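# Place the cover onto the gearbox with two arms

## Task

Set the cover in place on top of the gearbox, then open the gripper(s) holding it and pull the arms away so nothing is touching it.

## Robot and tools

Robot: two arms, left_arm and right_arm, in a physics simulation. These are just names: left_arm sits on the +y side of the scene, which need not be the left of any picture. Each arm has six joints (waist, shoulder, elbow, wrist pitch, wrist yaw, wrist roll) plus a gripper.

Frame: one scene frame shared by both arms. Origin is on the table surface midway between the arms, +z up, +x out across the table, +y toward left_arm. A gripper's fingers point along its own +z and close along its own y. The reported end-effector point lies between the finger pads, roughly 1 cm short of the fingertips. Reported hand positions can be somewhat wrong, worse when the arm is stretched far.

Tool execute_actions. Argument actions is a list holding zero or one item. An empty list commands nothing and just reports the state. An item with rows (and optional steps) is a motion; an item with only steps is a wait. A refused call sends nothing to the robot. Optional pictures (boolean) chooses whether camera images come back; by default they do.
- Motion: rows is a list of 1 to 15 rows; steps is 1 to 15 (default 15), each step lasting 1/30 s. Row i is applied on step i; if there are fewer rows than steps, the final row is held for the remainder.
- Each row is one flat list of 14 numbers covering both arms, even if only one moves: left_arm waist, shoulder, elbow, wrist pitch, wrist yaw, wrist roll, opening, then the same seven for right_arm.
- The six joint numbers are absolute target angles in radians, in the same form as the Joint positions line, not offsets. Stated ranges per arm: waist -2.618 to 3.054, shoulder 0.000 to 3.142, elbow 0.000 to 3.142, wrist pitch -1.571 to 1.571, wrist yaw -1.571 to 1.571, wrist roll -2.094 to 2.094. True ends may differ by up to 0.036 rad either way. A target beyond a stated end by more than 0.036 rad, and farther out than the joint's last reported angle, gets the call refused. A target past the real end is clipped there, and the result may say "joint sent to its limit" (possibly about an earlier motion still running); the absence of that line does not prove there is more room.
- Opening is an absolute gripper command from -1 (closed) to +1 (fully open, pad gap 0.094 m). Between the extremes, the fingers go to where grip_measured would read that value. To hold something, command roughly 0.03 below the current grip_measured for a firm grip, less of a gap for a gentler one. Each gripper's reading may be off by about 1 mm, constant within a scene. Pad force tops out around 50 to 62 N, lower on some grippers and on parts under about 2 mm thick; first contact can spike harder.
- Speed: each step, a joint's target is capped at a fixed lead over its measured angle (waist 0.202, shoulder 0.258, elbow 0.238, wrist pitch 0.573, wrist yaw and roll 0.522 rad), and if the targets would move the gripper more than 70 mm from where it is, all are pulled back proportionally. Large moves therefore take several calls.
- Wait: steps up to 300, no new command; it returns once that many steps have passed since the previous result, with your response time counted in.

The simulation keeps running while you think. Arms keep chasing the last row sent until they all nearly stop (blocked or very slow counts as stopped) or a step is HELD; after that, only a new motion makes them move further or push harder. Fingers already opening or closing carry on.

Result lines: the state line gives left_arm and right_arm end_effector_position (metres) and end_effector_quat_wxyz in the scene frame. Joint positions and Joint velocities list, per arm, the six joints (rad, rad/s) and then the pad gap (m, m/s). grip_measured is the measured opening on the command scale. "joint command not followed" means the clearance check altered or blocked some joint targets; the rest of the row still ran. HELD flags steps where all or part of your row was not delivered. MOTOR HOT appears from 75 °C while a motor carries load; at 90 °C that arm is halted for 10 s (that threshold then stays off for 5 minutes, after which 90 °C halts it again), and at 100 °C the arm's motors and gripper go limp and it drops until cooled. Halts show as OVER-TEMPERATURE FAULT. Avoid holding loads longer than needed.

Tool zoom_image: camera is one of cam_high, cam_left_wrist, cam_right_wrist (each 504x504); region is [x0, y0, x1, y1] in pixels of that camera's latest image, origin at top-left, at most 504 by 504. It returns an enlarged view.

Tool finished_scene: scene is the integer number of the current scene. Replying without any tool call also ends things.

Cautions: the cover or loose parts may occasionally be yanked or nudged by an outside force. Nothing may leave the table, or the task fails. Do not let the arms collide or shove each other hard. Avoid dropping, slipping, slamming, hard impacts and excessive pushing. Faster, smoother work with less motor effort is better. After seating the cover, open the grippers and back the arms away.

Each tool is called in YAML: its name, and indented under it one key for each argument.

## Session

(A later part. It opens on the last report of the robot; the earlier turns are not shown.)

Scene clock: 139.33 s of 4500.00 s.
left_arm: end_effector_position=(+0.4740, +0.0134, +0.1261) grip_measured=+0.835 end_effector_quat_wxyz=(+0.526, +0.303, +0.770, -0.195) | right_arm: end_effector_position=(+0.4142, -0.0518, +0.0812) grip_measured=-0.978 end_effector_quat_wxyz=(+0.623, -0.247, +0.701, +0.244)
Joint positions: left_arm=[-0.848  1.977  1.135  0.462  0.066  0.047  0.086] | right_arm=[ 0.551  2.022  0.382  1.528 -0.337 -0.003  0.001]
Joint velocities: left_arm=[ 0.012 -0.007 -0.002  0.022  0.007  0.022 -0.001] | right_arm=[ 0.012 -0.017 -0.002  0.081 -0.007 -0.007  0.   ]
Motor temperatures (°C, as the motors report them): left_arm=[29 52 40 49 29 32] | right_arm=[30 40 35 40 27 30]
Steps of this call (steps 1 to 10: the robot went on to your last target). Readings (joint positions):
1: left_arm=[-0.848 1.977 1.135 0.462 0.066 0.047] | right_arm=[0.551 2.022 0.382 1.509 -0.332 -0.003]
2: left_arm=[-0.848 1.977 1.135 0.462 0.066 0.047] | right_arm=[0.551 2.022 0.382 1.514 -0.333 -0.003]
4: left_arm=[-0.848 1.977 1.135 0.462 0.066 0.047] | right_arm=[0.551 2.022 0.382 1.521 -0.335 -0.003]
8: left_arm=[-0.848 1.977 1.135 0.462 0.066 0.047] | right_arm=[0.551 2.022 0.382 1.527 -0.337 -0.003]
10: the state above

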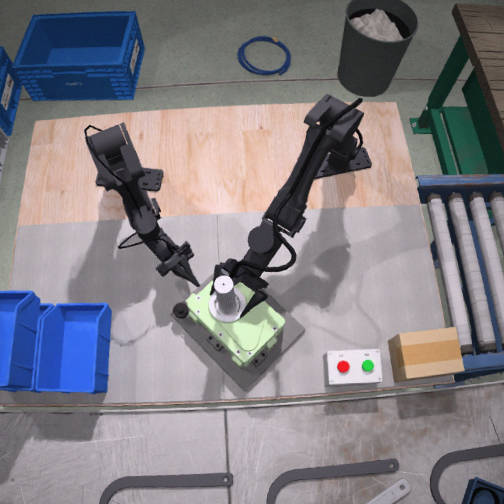

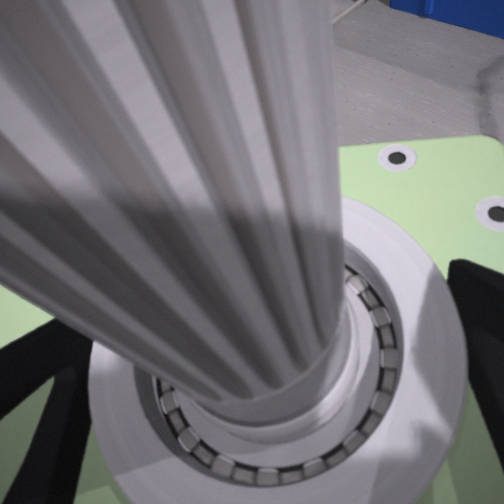

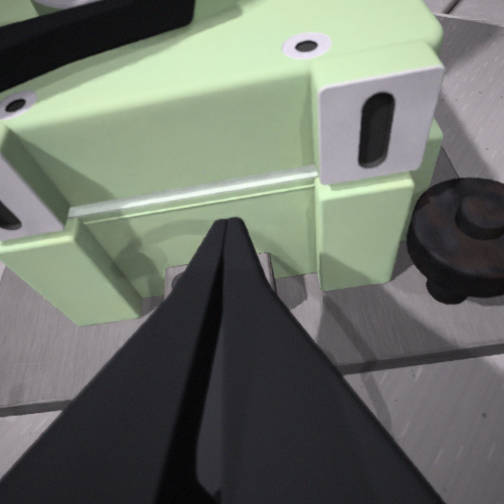

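execute_actions:
  actions:
    - {"rows":[[-0.846,1.965,1.145,0.44,0.28,-0.2,0.79,0.555,2.0,0.39,1.55,-0.345,0,-1],[-0.846,1.965,1.145,0.44,0.28,-0.4,0.79,0.555,2.0,0.39,1.55,-0.345,0,-1],[-0.846,1.965,1.145,0.44,0.28,-0.4,0.79,0.555,2.0,0.39,1.55,-0.345,0,-1],[-0.846,1.965,1.145,0.44,0.07,-0.4,0.79,0.555,2.0,0.39,1.55,-0.345,0,-1],[-0.846,1.965,1.145,0.44,-0.14,-0.4,0.79,0.555,2.0,0.39,1.55,-0.345,0,-1],[-0.846,1.965,1.145,0.44,-0.14,-0.4,0.79,0.555,2.0,0.39,1.55,-0.345,0,-1],[-0.846,1.965,1.145,0.44,-0.14,-0.4,0.79,0.555,2.0,0.39,1.55,-0.345,0,-1],[-0.846,1.965,1.145,0.44,0.28,-0.4,0.79,0.555,2.0,0.39,1.55,-0.345,0,-1],[-0.846,1.965,1.145,0.44,0.28,-0.4,0.79,0.555,2.0,0.39,1.55,-0.345,0,-1],[-0.846,1.965,1.145,0.44,0.28,-0.4,0.79,0.555,2.0,0.39,1.55,-0.345,0,-1],[-0.846,1.965,1.145,0.44,-0.14,-0.4,0.79,0.555,2.0,0.39,1.55,-0.345,0,-1],[-0.846,1.965,1.145,0.44,-0.14,-0.4,0.79,0.555,2.0,0.39,1.55,-0.345,0,-1],[-0.846,1.965,1.145,0.44,0.07,-0.4,0.79,0.555,2.0,0.39,1.55,-0.345,0,-1]],"steps":15}

Scene clock: 141.43 s of 4500.00 s.
left_arm: end_effector_position=(+0.4739, +0.0147, +0.1265) grip_measured=+0.835 end_effector_quat_wxyz=(+0.525, +0.276, +0.779, -0.203) | right_arm: end_effector_position=(+0.4142, -0.0517, +0.0817) grip_measured=-0.978 end_effector_quat_wxyz=(+0.624, -0.247, +0.700, +0.244)
Joint positions: left_arm=[-0.855  1.974  1.127  0.47   0.042 -0.012  0.086] | right_arm=[ 0.551  2.022  0.382  1.53  -0.338 -0.003  0.001]
Joint velocities: left_arm=[ 0.027  0.017 -0.007  0.007  0.037 -0.037  0.   ] | right_arm=[-0.017 -0.007  0.002 -0.022  0.037  0.081  0.   ]
Motor temperatures (°C, as the motors report them): left_arm=[29 52 40 49 29 33] | right_arm=[30 41 35 40 27 30]
Steps of this call (steps 1 to 30: the robot went on to your last target; steps 31 to 48: nothing new was sent; steps 49 to 63: all 15 steps of this action). Readings (joint positions):
49: left_arm=[-0.848 1.977 1.135 0.462 0.075 0.040] | right_arm=[0.551 2.022 0.382 1.530 -0.338 -0.003]
50: left_arm=[-0.847 1.977 1.135 0.463 0.077 0.030] | right_arm=[0.551 2.022 0.382 1.530 -0.338 -0.003]
52: left_arm=[-0.846 1.977 1.130 0.473 0.072 0.014] | right_arm=[0.551 2.022 0.382 1.530 -0.338 -0.003]
56: left_arm=[-0.850 1.974 1.127 0.473 0.063 -0.007] | right_arm=[0.551 2.022 0.382 1.530 -0.338 -0.003]
63: the state above

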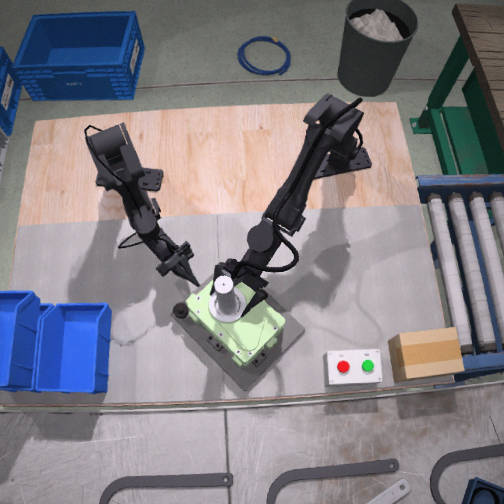

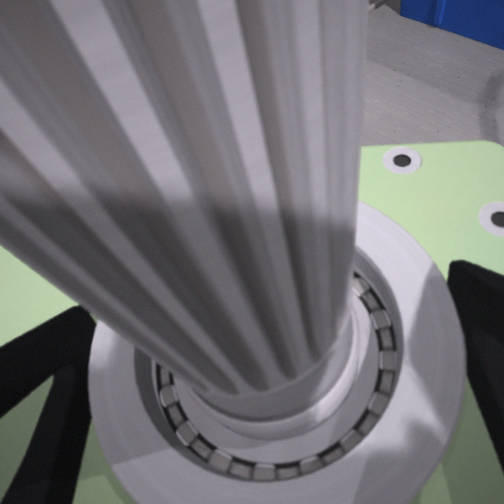

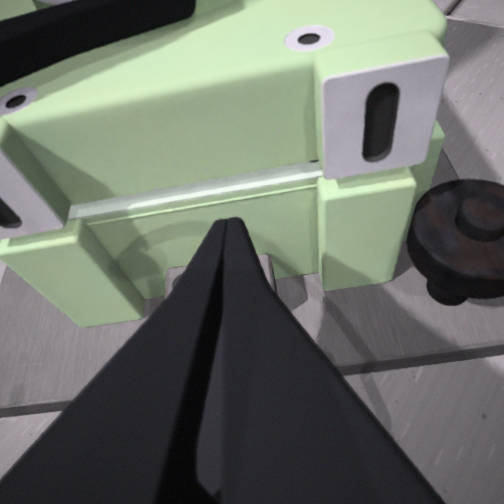

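execute_actions:
  actions:
    - {"rows":[[-0.853,1.98,1.125,0.38,0.045,-0.25,0.79,0.555,2.0,0.39,1.55,-0.345,0,-1],[-0.853,1.99,1.12,0.3,0.045,-0.2,0.79,0.555,2.0,0.39,1.55,-0.345,0,-1],[-0.853,2.0,1.115,0.27,0.045,-0.15,0.79,0.555,2.0,0.39,1.55,-0.345,0,-1],[-0.853,2.0,1.115,0.27,0.2,-0.15,0.79,0.555,2.0,0.39,1.55,-0.345,0,-1],[-0.853,2.0,1.115,0.27,0.2,-0.15,0.79,0.555,2.0,0.39,1.55,-0.345,0,-1],[-0.853,2.0,1.115,0.27,0.2,-0.15,0.79,0.555,2.0,0.39,1.55,-0.345,0,-1],[-0.853,2.0,1.115,0.27,-0.1,-0.15,0.79,0.555,2.0,0.39,1.55,-0.345,0,-1],[-0.853,2.0,1.115,0.27,-0.1,-0.15,0.79,0.555,2.0,0.39,1.55,-0.345,0,-1],[-0.853,2.0,1.115,0.27,-0.1,-0.15,0.79,0.555,2.0,0.39,1.55,-0.345,0,-1],[-0.853,2.0,1.115,0.27,0.2,-0.15,0.79,0.555,2.0,0.39,1.55,-0.345,0,-1],[-0.853,2.0,1.115,0.27,0.2,-0.15,0.79,0.555,2.0,0.39,1.55,-0.345,0,-1],[-0.853,2.0,1.115,0.27,0.05,-0.15,0.79,0.555,2.0,0.39,1.55,-0.345,0,-1]],"steps":15}

Scene clock: 143.27 s of 4500.00 s.
left_arm: end_effector_position=(+0.4733, +0.0154, +0.1243) grip_measured=+0.835 end_effector_quat_wxyz=(+0.522, +0.284, +0.779, -0.198) | right_arm: end_effector_position=(+0.4142, -0.0517, +0.0817) grip_measured=-0.978 end_effector_quat_wxyz=(+0.624, -0.247, +0.700, +0.244)
Joint positions: left_arm=[-0.853  1.974  1.127  0.461  0.046  0.005  0.086] | right_arm=[ 0.551  2.022  0.382  1.53  -0.338 -0.003  0.001]
Joint velocities: left_arm=[-0.012  0.002 -0.007  0.095 -0.066  0.051  0.001] | right_arm=[ 0.022 -0.007 -0.017  0.022 -0.007 -0.051 -0.001]
Motor temperatures (°C, as the motors report them): left_arm=[29 52 40 49 29 34] | right_arm=[30 41 35 40 27 30]
Steps of this call (steps 1 to 15: the robot went on to your last target; steps 16 to 40: nothing new was sent; steps 41 to 55: all 15 steps of this action). Readings (joint positions):
41: left_arm=[-0.855 1.974 1.127 0.468 0.041 -0.006] | right_arm=[0.551 2.022 0.382 1.530 -0.338 -0.003]
42: left_arm=[-0.855 1.974 1.127 0.464 0.041 -0.003] | right_arm=[0.551 2.022 0.382 1.530 -0.338 -0.003]
44: left_arm=[-0.854 1.974 1.127 0.462 0.050 0.004] | right_arm=[0.551 2.022 0.382 1.530 -0.338 -0.003]
48: left_arm=[-0.856 1.974 1.127 0.461 0.033 0.002] | right_arm=[0.551 2.022 0.382 1.530 -0.338 -0.003]
55: the state above

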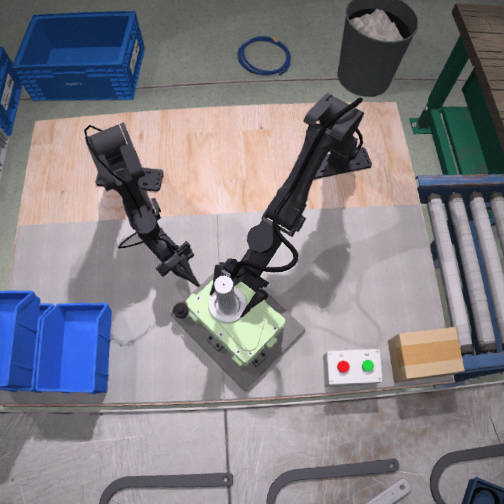

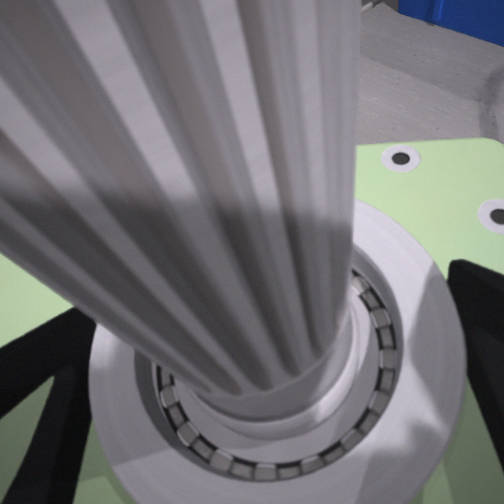

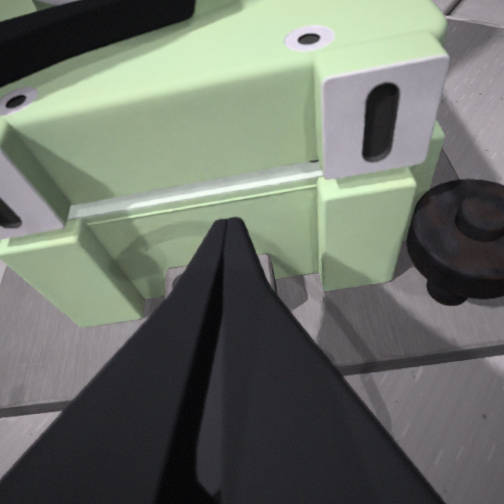

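execute_actions:
  actions:
    - {"rows":[[-0.853,1.972,1.13,0.47,0.046,0.005,0.9,0.555,2.0,0.39,1.55,-0.345,0,-1],[-0.853,1.972,1.13,0.47,0.046,0.005,1,0.555,2.0,0.39,1.55,-0.345,0,-1],[-0.853,1.972,1.13,0.47,0.046,0.005,1,0.555,2.0,0.39,1.55,-0.345,0,-1],[-0.853,1.972,1.13,0.47,0.046,0.005,1,0.555,2.0,0.39,1.55,-0.345,0,-1],[-0.853,1.93,1.1,0.49,0.046,0.005,1,0.555,2.0,0.39,1.55,-0.345,0,-1],[-0.853,1.88,1.04,0.49,0.046,0.005,1,0.555,2.0,0.39,1.55,-0.345,0,-1],[-0.853,1.83,0.98,0.49,0.046,0.005,1,0.555,2.0,0.39,1.55,-0.345,0,-1],[-0.853,1.78,0.92,0.5,0.046,0.005,1,0.555,2.0,0.39,1.55,-0.345,0,-1],[-0.853,1.73,0.86,0.5,0.046,0.005,1,0.555,2.0,0.39,1.55,-0.345,0,-1],[-0.853,1.68,0.8,0.51,0.046,0.005,1,0.555,2.0,0.39,1.55,-0.345,0,-1],[-0.853,1.63,0.75,0.53,0.046,0.005,1,0.555,2.0,0.39,1.55,-0.345,0,-1]],"steps":15}
  pictures: false

execute_actions:
  actions:
    - {"rows":[[-0.8,1.63,0.68,0.65,0,0,0,0.555,2.0,0.39,1.55,-0.345,0,-1],[-0.76,1.65,0.62,0.8,0,0,-1,0.555,2.0,0.39,1.55,-0.345,0,-1],[-0.74,1.7,0.55,0.95,0,0,-1,0.555,2.0,0.39,1.55,-0.345,0,-1],[-0.74,1.78,0.47,1.15,0,0,-1,0.555,2.0,0.39,1.55,-0.345,0,-1],[-0.74,1.88,0.4,1.35,0,0,-1,0.555,2.0,0.39,1.55,-0.345,0,-1],[-0.74,1.88,0.4,1.45,0,0,-1,0.555,2.0,0.39,1.55,-0.345,0,-1],[-0.74,1.98,0.39,1.55,0,0,-1,0.555,2.0,0.39,1.55,-0.345,0,-1]],"steps":15}
  pictures: false

execute_actions:
  actions:
    - {"steps":15}

Scene clock: 145.83 s of 4500.00 s.
left_arm: end_effector_position=(+0.4025, +0.0706, +0.1385) grip_measured=+1.000 end_effector_quat_wxyz=(+0.523, +0.287, +0.778, -0.197) | right_arm: end_effector_position=(+0.4142, -0.0517, +0.0817) grip_measured=-0.978 end_effector_quat_wxyz=(+0.624, -0.247, +0.700, +0.244)
Joint positions: left_arm=[-0.853  1.64   0.762  0.493  0.046  0.012  0.094] | right_arm=[ 0.551  2.022  0.382  1.53  -0.338 -0.003  0.001]
Joint velocities: left_arm=[ 0.007 -0.042 -0.002  0.183  0.022 -0.066  0.   ] | right_arm=[-0.022  0.022  0.007 -0.066  0.007  0.007  0.001]
Motor temperatures (°C, as the motors report them): left_arm=[29 51 39 49 29 34] | right_arm=[30 41 35 40 27 30]
Steps of this call (steps 1 to 15: the robot went on to your last target; steps 16 to 62: nothing new was sent; steps 63 to 77: all 15 steps of this action). Readings (joint positions):
63: left_arm=[-0.853 1.974 1.127 0.469 0.046 0.012] | right_arm=[0.551 2.022 0.382 1.530 -0.338 -0.003]
64: left_arm=[-0.853 1.974 1.127 0.470 0.046 0.012] | right_arm=[0.551 2.022 0.382 1.530 -0.338 -0.003]
66: left_arm=[-0.853 1.974 1.127 0.470 0.046 0.012] | right_arm=[0.551 2.022 0.382 1.530 -0.338 -0.003]
70: left_arm=[-0.853 1.898 1.030 0.483 0.046 0.012] | right_arm=[0.551 2.022 0.382 1.530 -0.338 -0.003]
77: the state above

Scene clock: 146.33 s of 4500.00 s.
left_arm: end_effector_position=(+0.3958, +0.1471, +0.0596) grip_measured=-0.991 end_effector_quat_wxyz=(+0.608, +0.214, +0.746, -0.170) | right_arm: end_effector_position=(+0.4142, -0.0517, +0.0817) grip_measured=-0.978 end_effector_quat_wxyz=(+0.624, -0.247, +0.700, +0.244)
Joint positions: left_arm=[-0.737  2.005  0.382  1.417  0.005  0.008  0.   ] | right_arm=[ 0.551  2.022  0.382  1.53  -0.338 -0.003  0.001]
Joint velocities: left_arm=[-0.022 -0.173  0.012  0.872 -0.007 -0.051 -0.   ] | right_arm=[-0.002  0.002  0.012 -0.051 -0.007 -0.066 -0.   ]
Motor temperatures (°C, as the motors report them): left_arm=[29 51 39 49 29 34] | right_arm=[30 41 35 40 27 30]
Steps of this call (steps 1 to 15: all 15 steps of this action). Readings (joint positions):
1: left_arm=[-0.848 1.640 0.752 0.521 0.044 0.012] | right_arm=[0.551 2.022 0.382 1.530 -0.338 -0.003]
2: left_arm=[-0.835 1.640 0.725 0.579 0.043 0.012] | right_arm=[0.551 2.022 0.382 1.530 -0.338 -0.003]
4: left_arm=[-0.784 1.662 0.625 0.765 0.034 0.010] | right_arm=[0.551 2.022 0.382 1.530 -0.338 -0.003]
8: left_arm=[-0.737 1.911 0.427 1.182 0.006 0.008] | right_arm=[0.551 2.022 0.382 1.530 -0.338 -0.003]
15: the state above

Scene clock: 146.83 s of 4500.00 s.
left_arm: end_effector_position=(+0.3995, +0.1449, +0.0898) grip_measured=-0.991 end_effector_quat_wxyz=(+0.650, +0.204, +0.709, -0.181) | right_arm: end_effector_position=(+0.4142, -0.0517, +0.0817) grip_measured=-0.978 end_effector_quat_wxyz=(+0.624, -0.247, +0.700, +0.244)
Joint positions: left_arm=[-0.737  1.995  0.382  1.525  0.005  0.008  0.   ] | right_arm=[ 0.551  2.022  0.382  1.53  -0.338 -0.003  0.001]
Joint velocities: left_arm=[-0.037 -0.012 -0.002  0.022  0.037  0.037 -0.   ] | right_arm=[-0.007 -0.012  0.002 -0.007 -0.037  0.007  0.   ]
Motor temperatures (°C, as the motors report them): left_arm=[29 51 39 49 29 34] | right_arm=[30 41 35 40 27 30]
Steps of this call (steps 1 to 15: the robot went on to your last target). Readings (joint positions):
1: left_arm=[-0.737 2.000 0.382 1.445 0.005 0.008] | right_arm=[0.551 2.022 0.382 1.530 -0.338 -0.003]
2: left_arm=[-0.737 1.997 0.382 1.466 0.005 0.008] | right_arm=[0.551 2.022 0.382 1.530 -0.338 -0.003]
4: left_arm=[-0.737 1.995 0.382 1.496 0.005 0.008] | right_arm=[0.551 2.022 0.382 1.530 -0.338 -0.003]
8: left_arm=[-0.737 1.995 0.382 1.516 0.005 0.008] | right_arm=[0.551 2.022 0.382 1.530 -0.338 -0.003]
15: the state above

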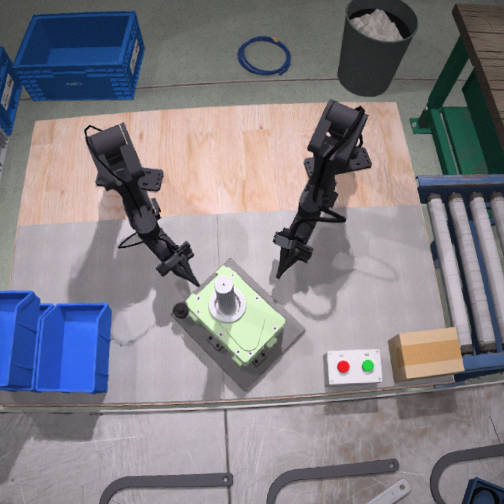

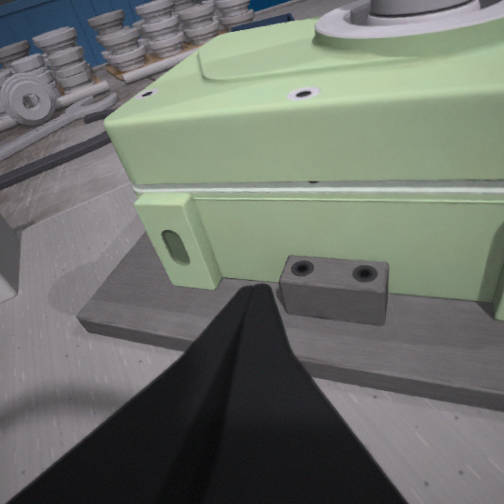

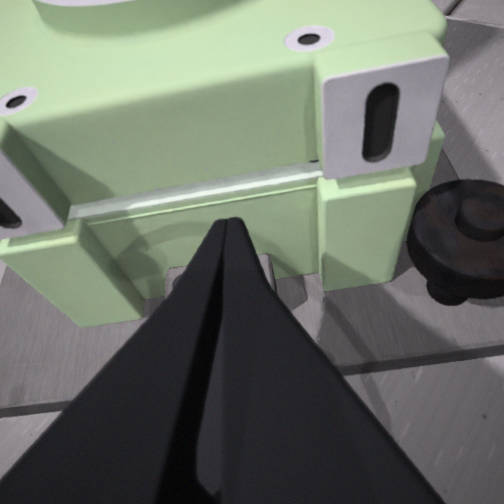

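execute_actions:
  actions:
    - {"rows":[[-0.73,1.9,0.45,1.35,0,0,-1,0.55,1.9,0.39,1.47,-0.3,0,-1],[-0.73,1.8,0.52,1.15,0,0,-1,0.55,1.8,0.39,1.37,-0.25,0,-1],[-0.72,1.72,0.6,0.95,0,0,-1,0.55,1.7,0.42,1.25,-0.2,0,-1],[-0.71,1.68,0.72,0.8,0,0,-1,0.55,1.6,0.5,1.05,-0.15,0,-1],[-0.71,1.66,0.85,0.65,0,0,-1,0.55,1.5,0.6,0.8,-0.1,0,-1],[-0.703,1.68,0.95,0.5,0,0,-1,0.55,1.45,0.7,0.5,-0.05,0,-1],[-0.703,1.75,1.1,0.3,0,0,-1,0.55,1.42,0.85,0.1,0,0,-1]],"steps":15}
  pictures: false

execute_actions:
  actions:
    - {"rows":[[-0.703,1.8,1.25,0.15,0,0,-1,0.57,1.44,0.95,-0.1,0,0,-1],[-0.703,1.86,1.4,0,0,0,-1,0.59,1.47,1.05,-0.3,0,0,-1],[-0.703,1.93,1.55,-0.15,0,0,-1,0.62,1.5,1.15,-0.5,0,0,-1],[-0.703,2.0,1.7,-0.3,0,0,-1,0.65,1.54,1.25,-0.65,0,0,-1],[-0.703,2.08,1.85,-0.45,0,0,-1,0.68,1.58,1.33,-0.8,0,0,-1]],"steps":15}
  pictures: false

execute_actions:
  actions:
    - {"rows":[[-0.7,2.14,1.97,-0.55,0,0,-1,0.72,1.62,1.38,-0.82,0,0,-1],[-0.7,2.2,2.09,-0.63,0,0,-1,0.76,1.66,1.43,-0.83,0,0,-1],[-0.7,2.26,2.2,-0.72,0,0,-1,0.8,1.7,1.48,-0.83,0,0,-1],[-0.7,2.32,2.3,-0.8,0,0,-1,0.825,1.76,1.53,-0.83,0,0,-1]],"steps":15}

Scene clock: 149.53 s of 4500.00 s.
left_arm: end_effector_position=(+0.5041, +0.0980, +0.2344) grip_measured=-0.991 end_effector_quat_wxyz=(+0.618, +0.202, +0.742, -0.164) | right_arm: end_effector_position=(+0.4765, -0.0836, +0.2776) grip_measured=-0.978 end_effector_quat_wxyz=(+0.651, -0.152, +0.731, +0.136)
Joint positions: left_arm=[-0.71   1.736  1.092  0.461  0.004  0.008  0.   ] | right_arm=[ 0.551  1.392  0.862  0.414 -0.038 -0.003  0.001]
Joint velocities: left_arm=[-0.012 -0.032 -0.017 -0.901 -0.037 -0.066 -0.001] | right_arm=[-0.017  0.129  0.007 -1.766  0.168 -0.051 -0.   ]
Motor temperatures (°C, as the motors report them): left_arm=[29 51 39 50 29 34] | right_arm=[30 41 35 40 27 30]
Steps of this call (steps 1 to 15: the robot went on to your last target; steps 16 to 66: nothing new was sent; steps 67 to 81: all 15 steps of this action). Readings (joint positions):
67: left_arm=[-0.737 1.985 0.387 1.501 0.005 0.008] | right_arm=[0.551 2.009 0.382 1.516 -0.334 -0.003]
68: left_arm=[-0.737 1.952 0.405 1.425 0.005 0.008] | right_arm=[0.551 1.971 0.382 1.473 -0.321 -0.003]
70: left_arm=[-0.734 1.845 0.498 1.197 0.005 0.008] | right_arm=[0.551 1.829 0.393 1.341 -0.275 -0.003]
74: left_arm=[-0.716 1.723 0.820 0.786 0.005 0.008] | right_arm=[0.551 1.544 0.628 0.912 -0.146 -0.003]
81: the state above

Scene clock: 150.03 s of 4500.00 s.
left_arm: end_effector_position=(+0.5565, +0.0680, +0.1759) grip_measured=-0.991 end_effector_quat_wxyz=(+0.416, +0.236, +0.871, -0.111) | right_arm: end_effector_position=(+0.4068, -0.0576, +0.1610) grip_measured=-0.978 end_effector_quat_wxyz=(+0.270, -0.243, +0.929, +0.073)
Joint positions: left_arm=[-0.71   2.108  1.816 -0.388  0.004  0.008  0.   ] | right_arm=[ 0.685  1.589  1.302 -0.716 -0.007 -0.003  0.001]
Joint velocities: left_arm=[ 0.012 -0.227  0.139 -0.271 -0.066  0.007  0.001] | right_arm=[-0.002 -0.002 -0.002 -0.535 -0.037  0.022 -0.001]
Motor temperatures (°C, as the motors report them): left_arm=[29 51 39 50 29 33] | right_arm=[30 41 35 40 27 30]
Steps of this call (steps 1 to 15: all 15 steps of this action). Readings (joint positions):
1: left_arm=[-0.710 1.745 1.113 0.400 0.004 0.008] | right_arm=[0.552 1.400 0.872 0.327 -0.031 -0.003]
2: left_arm=[-0.710 1.775 1.170 0.314 0.004 0.008] | right_arm=[0.556 1.418 0.905 0.209 -0.023 -0.003]
4: left_arm=[-0.710 1.874 1.335 0.141 0.004 0.008] | right_arm=[0.585 1.486 1.031 -0.035 -0.010 -0.003]
8: left_arm=[-0.710 2.079 1.645 -0.186 0.004 0.008] | right_arm=[0.674 1.591 1.271 -0.426 -0.007 -0.003]
15: the state above

Scene clock: 150.53 s of 4500.00 s.
left_arm: end_effector_position=(+0.5710, +0.0596, +0.1708) grip_measured=-0.991 end_effector_quat_wxyz=(+0.348, +0.244, +0.900, -0.093) | right_arm: end_effector_position=(+0.3975, +0.0104, +0.1503) grip_measured=-0.978 end_effector_quat_wxyz=(+0.228, -0.314, +0.918, +0.079)
Joint positions: left_arm=[-0.71   2.329  2.266 -0.77   0.004  0.008  0.   ] | right_arm=[ 0.832  1.769  1.499 -0.814 -0.005 -0.003  0.001]
Joint velocities: left_arm=[ 0.002  0.022  0.017 -0.183  0.007  0.007 -0.001] | right_arm=[-0.002 -0.012  0.012 -0.007 -0.007  0.007  0.   ]
Motor temperatures (°C, as the motors report them): left_arm=[29 51 39 50 29 33] | right_arm=[30 41 35 40 27 30]
Steps of this call (steps 1 to 15: all 15 steps of this action). Readings (joint positions):
1: left_arm=[-0.710 2.109 1.845 -0.423 0.004 0.008] | right_arm=[0.688 1.593 1.308 -0.740 -0.005 -0.003]
2: left_arm=[-0.710 2.131 1.909 -0.477 0.004 0.008] | right_arm=[0.698 1.606 1.330 -0.769 -0.001 -0.003]
4: left_arm=[-0.710 2.208 2.079 -0.564 0.004 0.008] | right_arm=[0.746 1.665 1.411 -0.807 0.005 -0.003]
8: left_arm=[-0.710 2.307 2.260 -0.663 0.004 0.008] | right_arm=[0.831 1.757 1.499 -0.794 -0.003 -0.003]
15: the state above

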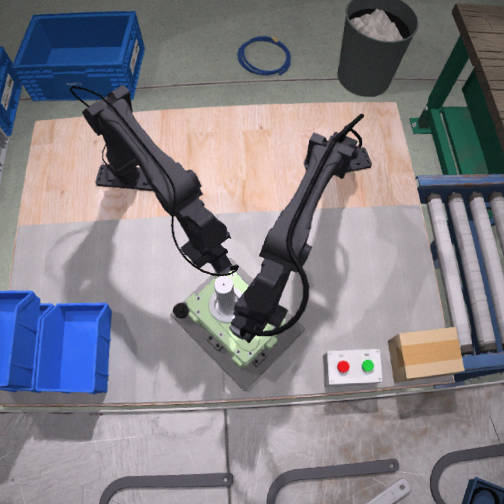

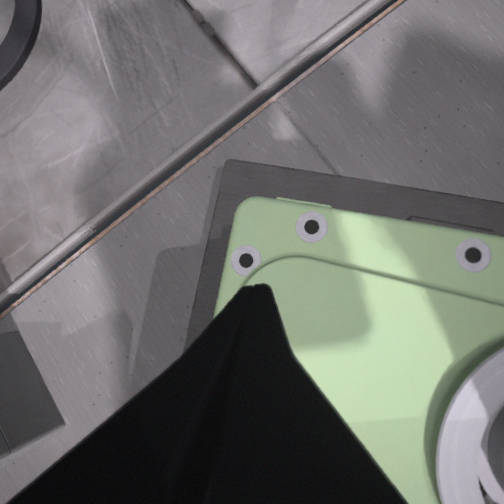

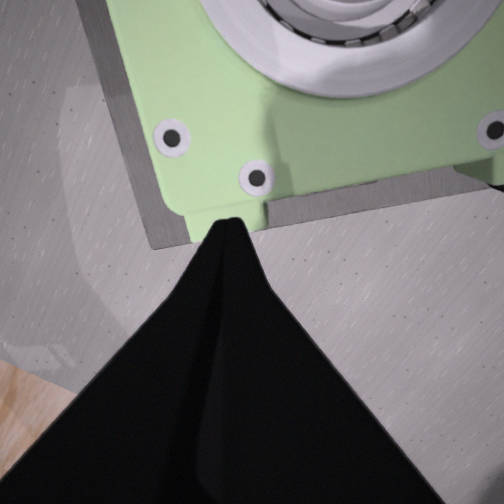

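execute_actions:
  actions:
    - {"rows":[[-0.7,2.33,2.3,-0.79,0,0,-1,0.815,1.78,1.57,-0.8,0,0,-1],[-0.7,2.34,2.3,-0.79,0,0,-1,0.805,1.8,1.6,-0.79,0,0,-1],[-0.7,2.35,2.3,-0.79,0,0,-1,0.805,1.82,1.6,-0.79,0,0,-1],[-0.7,2.36,2.3,-0.79,0,0,-1,0.805,1.84,1.6,-0.79,0,0,-1],[-0.7,2.375,2.3,-0.79,0,0,-1,0.805,1.865,1.6,-0.79,0,0,-1]],"steps":15}

Scene clock: 151.73 s of 4500.00 s.
left_arm: end_effector_position=(+0.5702, +0.0601, +0.1324) grip_measured=-0.991 end_effector_quat_wxyz=(+0.313, +0.248, +0.913, -0.084) | right_arm: end_effector_position=(+0.4024, +0.0087, +0.1408) grip_measured=-0.978 end_effector_quat_wxyz=(+0.201, -0.311, +0.926, +0.070)
Joint positions: left_arm=[-0.71   2.391  2.271 -0.789  0.004  0.008  0.   ] | right_arm=[ 0.822  1.831  1.563 -0.875 -0.007 -0.002  0.001]
Joint velocities: left_arm=[ 0.002 -0.012  0.017  0.007  0.022 -0.037 -0.002] | right_arm=[ 0.002  0.012 -0.007 -0.022  0.081  0.007 -0.   ]
Motor temperatures (°C, as the motors report them): left_arm=[29 52 39 50 29 33] | right_arm=[30 41 35 40 27 30]
Steps of this call (steps 1 to 21: the robot went on to your last target; steps 22 to 36: all 15 steps of this action). Readings (joint positions):
22: left_arm=[-0.710 2.330 2.266 -0.789 0.004 0.008] | right_arm=[0.832 1.770 1.504 -0.819 -0.005 -0.003]
23: left_arm=[-0.710 2.330 2.266 -0.789 0.004 0.008] | right_arm=[0.829 1.777 1.518 -0.822 -0.005 -0.003]
25: left_arm=[-0.710 2.335 2.266 -0.789 0.004 0.008] | right_arm=[0.822 1.797 1.552 -0.829 -0.007 -0.003]
29: left_arm=[-0.710 2.365 2.271 -0.789 0.004 0.008] | right_arm=[0.822 1.812 1.563 -0.856 -0.007 -0.002]
36: the state above

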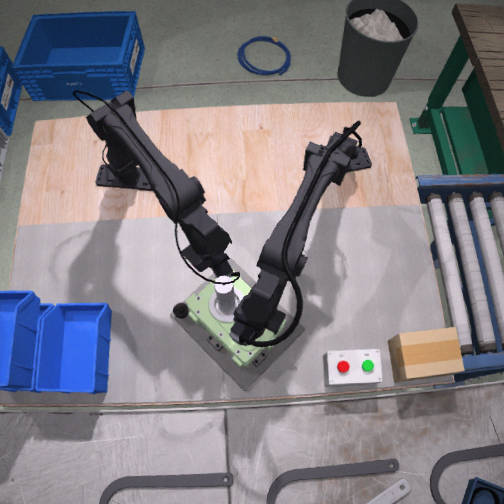

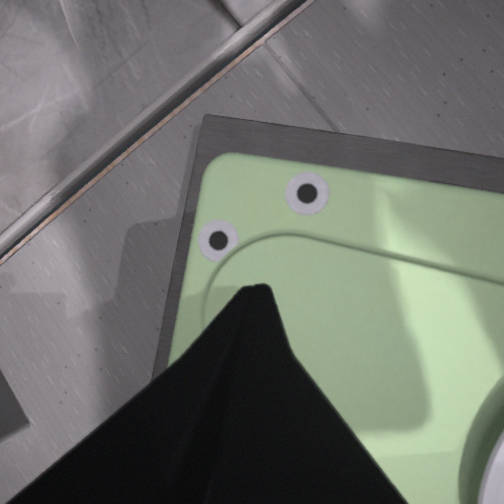

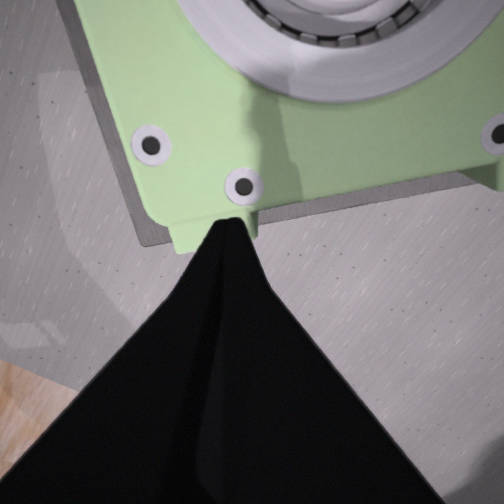

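execute_actions:
  actions:
    - {"rows":[[-0.7,2.375,2.3,-0.79,0,0,-1,0.81,1.78,1.5,-0.85,0,0,-1],[-0.7,2.375,2.3,-0.79,0,0,-1,0.78,1.72,1.42,-0.8,0,0,-1],[-0.7,2.375,2.3,-0.79,0,0,-1,0.74,1.64,1.33,-0.75,0,0,-1],[-0.7,2.375,2.3,-0.79,0,0,-1,0.68,1.56,1.24,-0.65,0,0,-1],[-0.7,2.375,2.3,-0.79,0,0,-1,0.62,1.5,1.15,-0.52,0,0,-1],[-0.7,2.375,2.3,-0.79,0,0,-1,0.58,1.46,1.05,-0.35,0,0,-1],[-0.7,2.375,2.3,-0.79,0,0,-1,0.57,1.45,0.97,-0.15,0,0,-1]],"steps":15}
  pictures: false

execute_actions:
  actions:
    - {"rows":[[-0.7,2.375,2.3,-0.79,0,0,-1,0.57,1.48,0.94,0,0,0,-1],[-0.7,2.375,2.3,-0.79,0,0,-1,0.58,1.52,0.92,0.12,0,0,-1],[-0.7,2.375,2.3,-0.79,0,0,-1,0.59,1.56,0.91,0.22,0,0,-1],[-0.7,2.375,2.3,-0.79,0,0,-1,0.6,1.6,0.9,0.3,0,0,-1],[-0.7,2.375,2.3,-0.79,0,0,-1,0.61,1.62,0.9,0.34,0,0,-1],[-0.7,2.375,2.3,-0.79,0,0,-1,0.625,1.65,0.9,0.34,0,0,-1]],"steps":15}

Scene clock: 153.40 s of 4500.00 s.
left_arm: end_effector_position=(+0.5702, +0.0601, +0.1324) grip_measured=-0.991 end_effector_quat_wxyz=(+0.313, +0.248, +0.913, -0.084) | right_arm: end_effector_position=(+0.4395, -0.1012, +0.1544) grip_measured=-0.978 end_effector_quat_wxyz=(+0.401, -0.174, +0.896, +0.075)
Joint positions: left_arm=[-0.71   2.391  2.271 -0.789  0.004  0.008  0.   ] | right_arm=[ 0.563  1.461  0.978 -0.248  0.007 -0.001  0.001]
Joint velocities: left_arm=[ 0.002  0.002 -0.022 -0.007 -0.022 -0.007 -0.   ] | right_arm=[ 0.012  0.002  0.012  0.608 -0.066  0.051  0.001]
Motor temperatures (°C, as the motors report them): left_arm=[29 53 40 49 29 33] | right_arm=[30 41 36 40 27 30]
Steps of this call (steps 1 to 15: the robot went on to your last target; steps 16 to 35: nothing new was sent; steps 36 to 50: all 15 steps of this action). Readings (joint positions):
36: left_arm=[-0.710 2.391 2.271 -0.789 0.004 0.008] | right_arm=[0.822 1.826 1.555 -0.871 -0.007 -0.002]
37: left_arm=[-0.710 2.391 2.271 -0.789 0.004 0.008] | right_arm=[0.818 1.809 1.524 -0.848 -0.007 -0.002]
39: left_arm=[-0.710 2.391 2.271 -0.789 0.004 0.008] | right_arm=[0.785 1.726 1.391 -0.779 -0.013 -0.002]
43: left_arm=[-0.710 2.391 2.271 -0.789 0.004 0.008] | right_arm=[0.589 1.491 1.060 -0.512 -0.003 -0.002]
50: the state above

Scene clock: 153.90 s of 4500.00 s.
left_arm: end_effector_position=(+0.5702, +0.0601, +0.1324) grip_measured=-0.991 end_effector_quat_wxyz=(+0.313, +0.248, +0.913, -0.084) | right_arm: end_effector_position=(+0.4861, -0.0501, +0.1399) grip_measured=-0.978 end_effector_quat_wxyz=(+0.506, -0.188, +0.834, +0.113)
Joint positions: left_arm=[-0.71   2.391  2.271 -0.789  0.004  0.008  0.   ] | right_arm=[ 0.622  1.668  0.902  0.285  0.002 -0.001  0.001]
Joint velocities: left_arm=[-0.002 -0.002  0.002 -0.037 -0.007  0.007  0.001] | right_arm=[-0.007  0.002  0.007  0.286 -0.037 -0.051  0.   ]
Motor temperatures (°C, as the motors report them): left_arm=[29 53 40 49 29 33] | right_arm=[30 41 36 40 27 30]
Steps of this call (steps 1 to 15: all 15 steps of this action). Readings (joint positions):
1: left_arm=[-0.710 2.391 2.271 -0.789 0.004 0.008] | right_arm=[0.563 1.461 0.973 -0.211 0.006 -0.001]
2: left_arm=[-0.710 2.391 2.271 -0.789 0.004 0.008] | right_arm=[0.564 1.466 0.962 -0.153 0.006 -0.001]
4: left_arm=[-0.710 2.391 2.271 -0.789 0.004 0.008] | right_arm=[0.572 1.506 0.945 -0.007 0.006 -0.001]
8: left_arm=[-0.710 2.391 2.271 -0.789 0.004 0.008] | right_arm=[0.611 1.635 0.924 0.200 0.005 -0.001]
15: the state above

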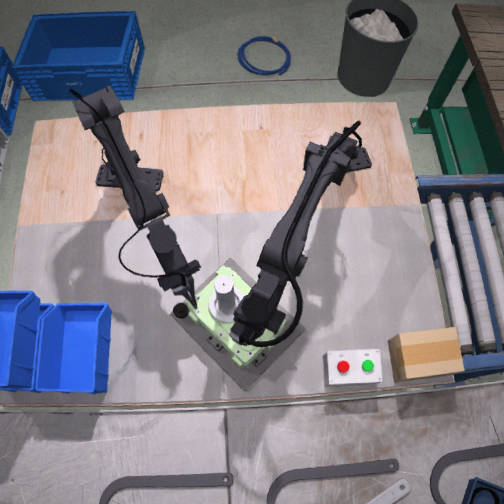

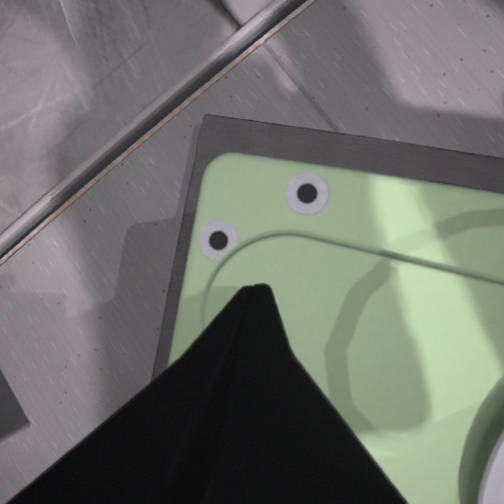

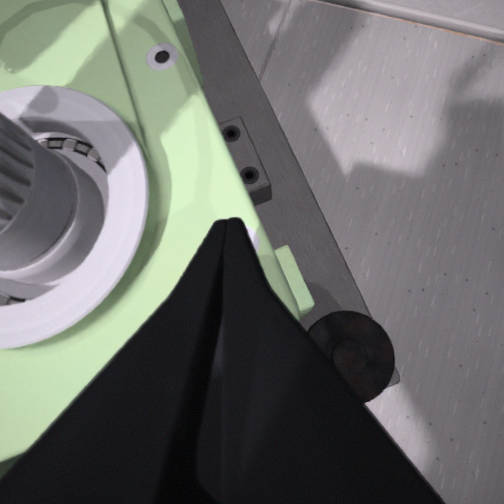

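Left presses first, then right.

execute_actions:
  actions:
    - {"rows":[[-0.7,2.39,2.29,-0.8,0,0,-1,0.625,1.67,0.9,0.3,0,0,-1],[-0.7,2.4,2.28,-0.81,0,0,-1,0.625,1.68,0.9,0.3,0,0,-1],[-0.7,2.41,2.27,-0.82,0,0,-1,0.625,1.69,0.9,0.3,0,0,-1],[-0.7,2.42,2.27,-0.83,0,0,-1,0.625,1.70,0.9,0.3,0,0,-1],[-0.7,2.43,2.26,-0.85,0,0,-1,0.625,1.70,0.9,0.3,0,0,-1],[-0.7,2.44,2.26,-0.87,0,0,-1,0.625,1.71,0.9,0.3,0,0,-1],[-0.7,2.45,2.25,-0.9,0,0,-1,0.625,1.71,0.9,0.29,0,0,-1],[-0.7,2.46,2.25,-0.93,0,0,-1,0.625,1.72,0.9,0.27,0,0,-1],[-0.7,2.47,2.25,-0.95,0,0,-1,0.625,1.73,0.9,0.24,0,0,-1],[-0.7,2.47,2.25,-0.95,0,0,-1,0.625,1.74,0.89,0.21,0,0,-1],[-0.7,2.47,2.25,-0.95,0,0,-1,0.625,1.75,0.89,0.18,0,0,-1]],"steps":15}
  pictures: false

Scene clock: 155.53 s of 4500.00 s.
left_arm: end_effector_position=(+0.5688, +0.0609, +0.1229) grip_measured=-0.991 end_effector_quat_wxyz=(+0.303, +0.248, +0.916, -0.082) | right_arm: end_effector_position=(+0.4881, -0.0492, +0.1201) grip_measured=-0.978 end_effector_quat_wxyz=(+0.491, -0.191, +0.843, +0.110)
Joint positions: left_arm=[-0.71   2.405  2.271 -0.798  0.004  0.008  0.   ] | right_arm=[ 0.622  1.716  0.902  0.299  0.002 -0.001  0.001]
Joint velocities: left_arm=[ 0.017  0.002  0.002 -0.007 -0.037 -0.007  0.   ] | right_arm=[ 0.002 -0.017 -0.002  0.007  0.037  0.022  0.   ]
Motor temperatures (°C, as the motors report them): left_arm=[29 53 40 49 29 33] | right_arm=[30 41 36 40 27 30]
Steps of this call (steps 1 to 30: the robot went on to your last target; steps 31 to 34: nothing new was sent; steps 35 to 49: all 15 steps of this action). Readings (joint positions):
35: left_arm=[-0.710 2.391 2.271 -0.789 0.004 0.008] | right_arm=[0.622 1.668 0.902 0.319 0.002 -0.001]
36: left_arm=[-0.710 2.392 2.271 -0.790 0.004 0.008] | right_arm=[0.622 1.668 0.902 0.318 0.002 -0.001]
38: left_arm=[-0.710 2.396 2.271 -0.793 0.004 0.008] | right_arm=[0.622 1.673 0.902 0.317 0.002 -0.001]
42: left_arm=[-0.710 2.405 2.271 -0.796 0.004 0.008] | right_arm=[0.622 1.700 0.902 0.311 0.002 -0.001]
49: the state above

execute_actions:
  actions:
    - {"rows":[[-0.7,2.49,2.25,-0.97,0,0,-1,0.625,1.76,0.885,0.12,0,0,-1],[-0.7,2.5,2.25,-1.0,0,0,-1,0.625,1.78,0.88,0.06,0,0,-1],[-0.68,2.5,2.25,-1.0,0,0,-1,0.6,1.78,0.88,0.06,0,0,-1],[-0.68,2.5,2.25,-1.0,0,0,-1,0.6,1.78,0.88,0.06,0,0,-1],[-0.68,2.5,2.25,-1.0,0,0,-1,0.6,1.78,0.88,0.06,0,0,-1],[-0.74,2.5,2.25,-1.0,0,0,-1,0.645,1.78,0.88,0.06,0,0,-1],[-0.74,2.5,2.25,-1.0,0,0,-1,0.645,1.78,0.88,0.06,0,0,-1],[-0.74,2.5,2.25,-1.0,0,0,-1,0.645,1.78,0.88,0.06,0,0,-1],[-0.71,2.5,2.25,-1.0,0,0,-1,0.622,1.78,0.88,0.06,0,0,-1]],"steps":15}

Scene clock: 157.63 s of 4500.00 s.
left_arm: end_effector_position=(+0.5685, +0.0609, +0.1219) grip_measured=-0.991 end_effector_quat_wxyz=(+0.303, +0.249, +0.917, -0.078) | right_arm: end_effector_position=(+0.4874, -0.0496, +0.1184) grip_measured=-0.978 end_effector_quat_wxyz=(+0.489, -0.190, +0.845, +0.107)
Joint positions: left_arm=[-0.713  2.407  2.271 -0.799 -0.004  0.008  0.   ] | right_arm=[ 0.625  1.717  0.902  0.292  0.008 -0.001  0.001]
Joint velocities: left_arm=[ 0.002 -0.027  0.012  0.066  0.037 -0.022  0.   ] | right_arm=[ 0.017  0.007  0.007  0.022  0.007 -0.037  0.001]
Motor temperatures (°C, as the motors report them): left_arm=[29 53 40 49 29 33] | right_arm=[30 41 36 40 27 30]
Steps of this call (steps 1 to 15: the robot went on to your last target; steps 16 to 48: nothing new was sent; steps 49 to 63: all 15 steps of this action). Readings (joint positions):
49: left_arm=[-0.710 2.407 2.271 -0.799 0.004 0.008] | right_arm=[0.622 1.716 0.902 0.296 0.002 -0.001]
50: left_arm=[-0.710 2.407 2.271 -0.799 0.004 0.008] | right_arm=[0.622 1.717 0.902 0.293 0.002 -0.001]
52: left_arm=[-0.708 2.407 2.271 -0.799 0.008 0.008] | right_arm=[0.619 1.717 0.902 0.293 -0.004 -0.001]
56: left_arm=[-0.713 2.407 2.271 -0.799 0.000 0.008] | right_arm=[0.624 1.717 0.902 0.292 0.006 -0.001]
63: the state above

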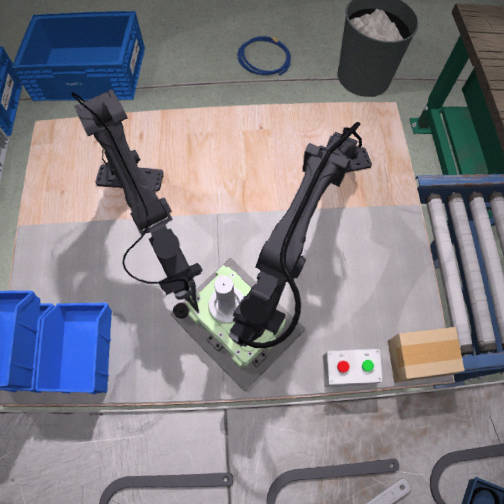

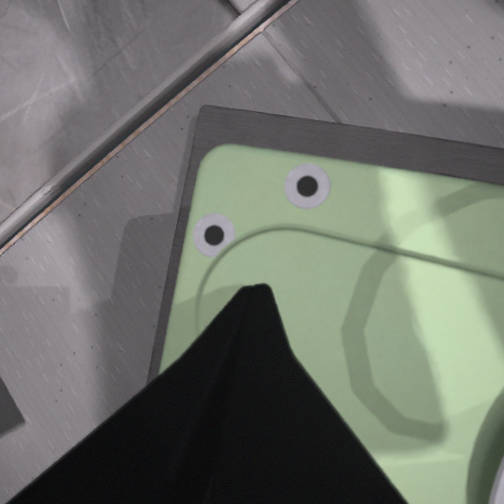

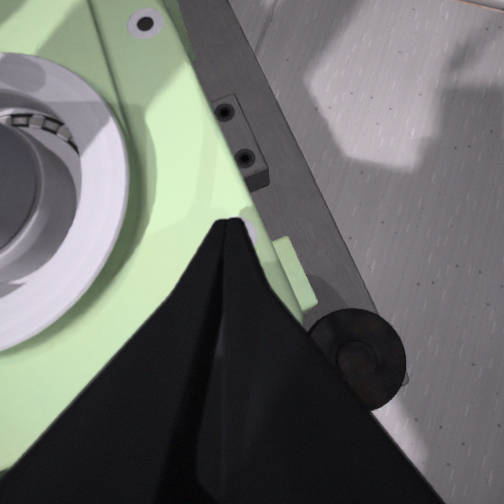

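execute_actions:
  actions:
    - {"rows":[[-0.71,2.44,2.26,-0.88,0,0,-1,0.62,1.69,0.9,0.33,0,0,-1],[-0.71,2.44,2.26,-0.88,0,0,-1,0.61,1.64,0.88,0.38,0,0,-1],[-0.71,2.44,2.26,-0.88,0,0,-1,0.59,1.58,0.8,0.48,0,0,-1],[-0.71,2.44,2.26,-0.88,0,0,-1,0.57,1.53,0.7,0.58,0,0,-1],[-0.71,2.44,2.26,-0.88,0,0,-1,0.56,1.48,0.58,0.68,0,0,-1],[-0.71,2.44,2.26,-0.88,0,0,-1,0.56,1.44,0.46,0.78,0,0,-1],[-0.71,2.44,2.26,-0.88,0,0,-1,0.56,1.42,0.33,0.9,-0.1,0,-1]],"steps":15}
  pictures: false

execute_actions:
  actions:
    - {"rows":[[-0.71,2.44,2.26,-0.88,0,0,-1,0.62,1.44,0.33,0.92,-0.15,0,-0.5],[-0.71,2.44,2.26,-0.88,0,0,-1,0.68,1.46,0.33,0.94,-0.18,0,0],[-0.71,2.44,2.26,-0.88,0,0,-1,0.735,1.5,0.34,0.96,-0.18,0,0]],"steps":15}
  pictures: false

execute_actions:
  actions:
    - {"rows":[[-0.71,2.44,2.26,-0.88,0,0,-1,0.735,1.55,0.37,0.97,-0.18,0,0],[-0.71,2.44,2.26,-0.88,0,0,-1,0.735,1.58,0.38,0.98,-0.18,0,0],[-0.71,2.44,2.26,-0.88,0,0,-1,0.735,1.61,0.39,0.99,-0.18,0,0]],"steps":15}

Scene clock: 160.23 s of 4500.00 s.
left_arm: end_effector_position=(+0.5690, +0.0607, +0.1232) grip_measured=-0.991 end_effector_quat_wxyz=(+0.305, +0.248, +0.916, -0.078) | right_arm: end_effector_position=(+0.3995, -0.1018, +0.1166) grip_measured=-0.978 end_effector_quat_wxyz=(+0.578, -0.176, +0.784, +0.144)
Joint positions: left_arm=[-0.713  2.405  2.271 -0.796 -0.004  0.008  0.   ] | right_arm=[ 0.56   1.425  0.325  0.805 -0.079 -0.001  0.001]
Joint velocities: left_arm=[ 0.002  0.002 -0.012 -0.022 -0.022  0.007  0.   ] | right_arm=[-0.007  0.027 -0.012  0.535 -0.081  0.007  0.   ]
Motor temperatures (°C, as the motors report them): left_arm=[29 52 39 48 29 32] | right_arm=[30 40 36 39 27 30]
Steps of this call (steps 1 to 15: the robot went on to your last target; steps 16 to 63: nothing new was sent; steps 64 to 78: all 15 steps of this action). Readings (joint positions):
64: left_arm=[-0.713 2.405 2.271 -0.797 -0.004 0.008] | right_arm=[0.625 1.714 0.902 0.304 0.008 -0.001]
65: left_arm=[-0.713 2.405 2.271 -0.796 -0.004 0.008] | right_arm=[0.624 1.710 0.900 0.310 0.007 -0.001]
67: left_arm=[-0.713 2.405 2.271 -0.796 -0.004 0.008] | right_arm=[0.613 1.660 0.836 0.382 0.002 -0.001]
71: left_arm=[-0.713 2.405 2.271 -0.796 -0.004 0.008] | right_arm=[0.563 1.454 0.527 0.658 -0.024 -0.001]
78: the state above

Scene clock: 160.73 s of 4500.00 s.
left_arm: end_effector_position=(+0.5690, +0.0607, +0.1232) grip_measured=-0.991 end_effector_quat_wxyz=(+0.305, +0.248, +0.916, -0.078) | right_arm: end_effector_position=(+0.3641, -0.0264, +0.1225) grip_measured=-0.002 end_effector_quat_wxyz=(+0.575, -0.266, +0.738, +0.234)
Joint positions: left_arm=[-0.713  2.405  2.271 -0.796 -0.004  0.008  0.   ] | right_arm=[ 0.734  1.495  0.325  0.935 -0.171 -0.001  0.047]
Joint velocities: left_arm=[ 0.007 -0.012 -0.017 -0.022 -0.007 -0.022 -0.001] | right_arm=[-0.027 -0.007  0.002  0.066 -0.037 -0.066 -0.001]
Motor temperatures (°C, as the motors report them): left_arm=[29 52 39 48 29 32] | right_arm=[30 40 36 39 27 30]
Steps of this call (steps 1 to 15: all 15 steps of this action). Readings (joint positions):
1: left_arm=[-0.713 2.405 2.271 -0.796 -0.004 0.008] | right_arm=[0.567 1.425 0.325 0.824 -0.084 -0.001]
2: left_arm=[-0.713 2.405 2.271 -0.796 -0.004 0.008] | right_arm=[0.590 1.428 0.325 0.845 -0.092 -0.001]
4: left_arm=[-0.713 2.405 2.271 -0.796 -0.004 0.008] | right_arm=[0.676 1.457 0.325 0.894 -0.119 -0.001]
8: left_arm=[-0.713 2.405 2.271 -0.796 -0.004 0.008] | right_arm=[0.734 1.494 0.325 0.913 -0.163 -0.001]
15: the state above

Scene clock: 161.23 s of 4500.00 s.
left_arm: end_effector_position=(+0.5690, +0.0607, +0.1232) grip_measured=-0.991 end_effector_quat_wxyz=(+0.305, +0.248, +0.916, -0.078) | right_arm: end_effector_position=(+0.3725, -0.0207, +0.1007) grip_measured=-0.002 end_effector_quat_wxyz=(+0.557, -0.269, +0.751, +0.231)
Joint positions: left_arm=[-0.713  2.405  2.271 -0.796 -0.004  0.008  0.   ] | right_arm=[ 0.734  1.607  0.358  0.969 -0.173 -0.001  0.047]
Joint velocities: left_arm=[ 0.002 -0.012 -0.007  0.022 -0.081 -0.066  0.   ] | right_arm=[ 0.012 -0.002  0.012 -0.051  0.007 -0.022 -0.   ]
Motor temperatures (°C, as the motors report them): left_arm=[29 52 39 48 29 32] | right_arm=[30 40 36 39 27 30]
Steps of this call (steps 1 to 15: all 15 steps of this action). Readings (joint positions):
1: left_arm=[-0.713 2.405 2.271 -0.796 -0.004 0.008] | right_arm=[0.734 1.501 0.325 0.941 -0.171 -0.001]
2: left_arm=[-0.713 2.405 2.271 -0.796 -0.004 0.008] | right_arm=[0.734 1.517 0.331 0.949 -0.172 -0.001]
4: left_arm=[-0.713 2.405 2.271 -0.796 -0.004 0.008] | right_arm=[0.734 1.568 0.351 0.962 -0.173 -0.001]
8: left_arm=[-0.713 2.405 2.271 -0.796 -0.004 0.008] | right_arm=[0.734 1.607 0.358 0.962 -0.173 -0.001]
15: the state above

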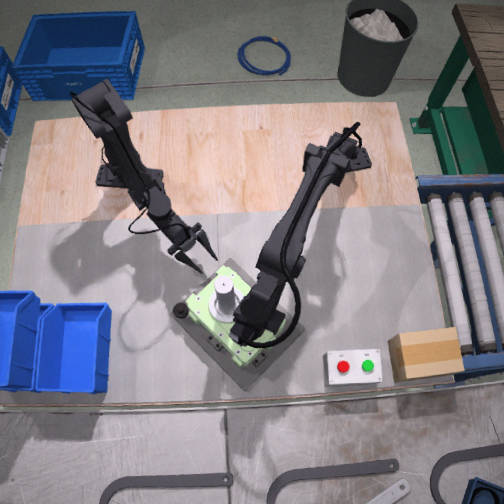

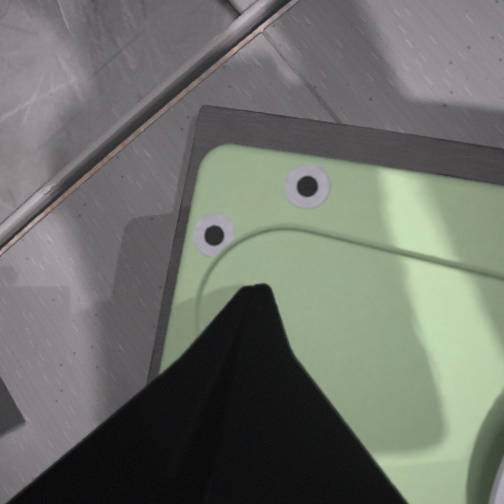

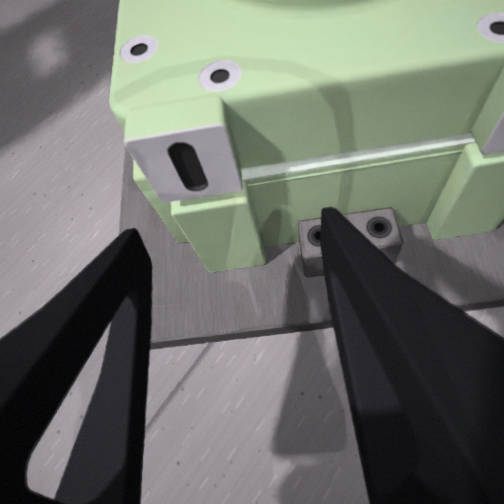

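execute_actions:
  actions:
    - {"rows":[[-0.71,2.44,2.26,-0.88,0,0,-1,0.77,1.61,0.4,0.98,-0.18,0,0],[-0.71,2.44,2.26,-0.88,0,0,-1,0.785,1.62,0.43,0.97,-0.18,0,0],[-0.71,2.44,2.26,-0.88,0,0,-1,0.785,1.64,0.46,0.96,-0.18,0,0],[-0.71,2.44,2.26,-0.88,0,0,-1,0.785,1.66,0.48,0.95,-0.18,0,0],[-0.71,2.44,2.26,-0.88,0,0,-1,0.785,1.69,0.5,0.94,-0.18,0,0]],"steps":15}

Scene clock: 162.80 s of 4500.00 s.
left_arm: end_effector_position=(+0.5690, +0.0607, +0.1232) grip_measured=-0.991 end_effector_quat_wxyz=(+0.305, +0.248, +0.916, -0.078) | right_arm: end_effector_position=(+0.3859, +0.0112, +0.1115) grip_measured=-0.002 end_effector_quat_wxyz=(+0.561, -0.285, +0.737, +0.247)
Joint positions: left_arm=[-0.713  2.405  2.271 -0.796 -0.004  0.008  0.   ] | right_arm=[ 0.78   1.681  0.475  0.952 -0.176 -0.001  0.047]
Joint velocities: left_arm=[ 0.017  0.007 -0.007  0.081  0.007  0.007 -0.   ] | right_arm=[-0.007 -0.002 -0.007 -0.037  0.037  0.066 -0.001]
Motor temperatures (°C, as the motors report them): left_arm=[29 52 39 47 29 32] | right_arm=[30 40 36 39 27 30]
Steps of this call (steps 1 to 15: the robot went on to your last target; steps 16 to 32: nothing new was sent; steps 33 to 47: all 15 steps of this action). Readings (joint positions):
33: left_arm=[-0.713 2.405 2.271 -0.796 -0.004 0.008] | right_arm=[0.738 1.607 0.358 0.970 -0.172 -0.001]
34: left_arm=[-0.713 2.405 2.271 -0.796 -0.004 0.008] | right_arm=[0.748 1.608 0.363 0.967 -0.172 -0.001]
36: left_arm=[-0.713 2.405 2.271 -0.796 -0.004 0.008] | right_arm=[0.770 1.624 0.398 0.960 -0.174 -0.001]
40: left_arm=[-0.713 2.405 2.271 -0.796 -0.004 0.008] | right_arm=[0.780 1.676 0.473 0.960 -0.176 -0.001]
47: the state above

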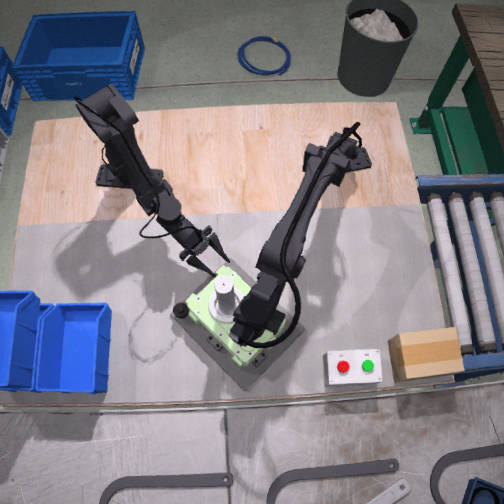

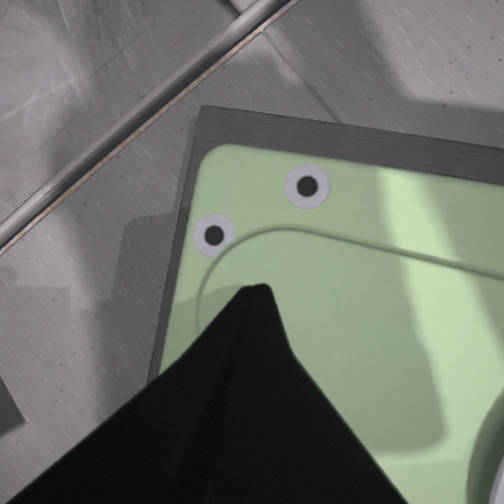

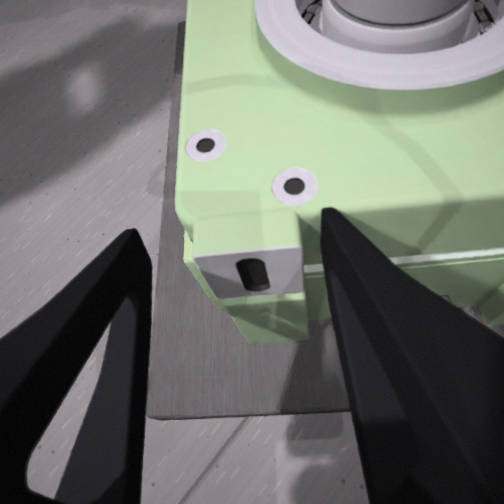

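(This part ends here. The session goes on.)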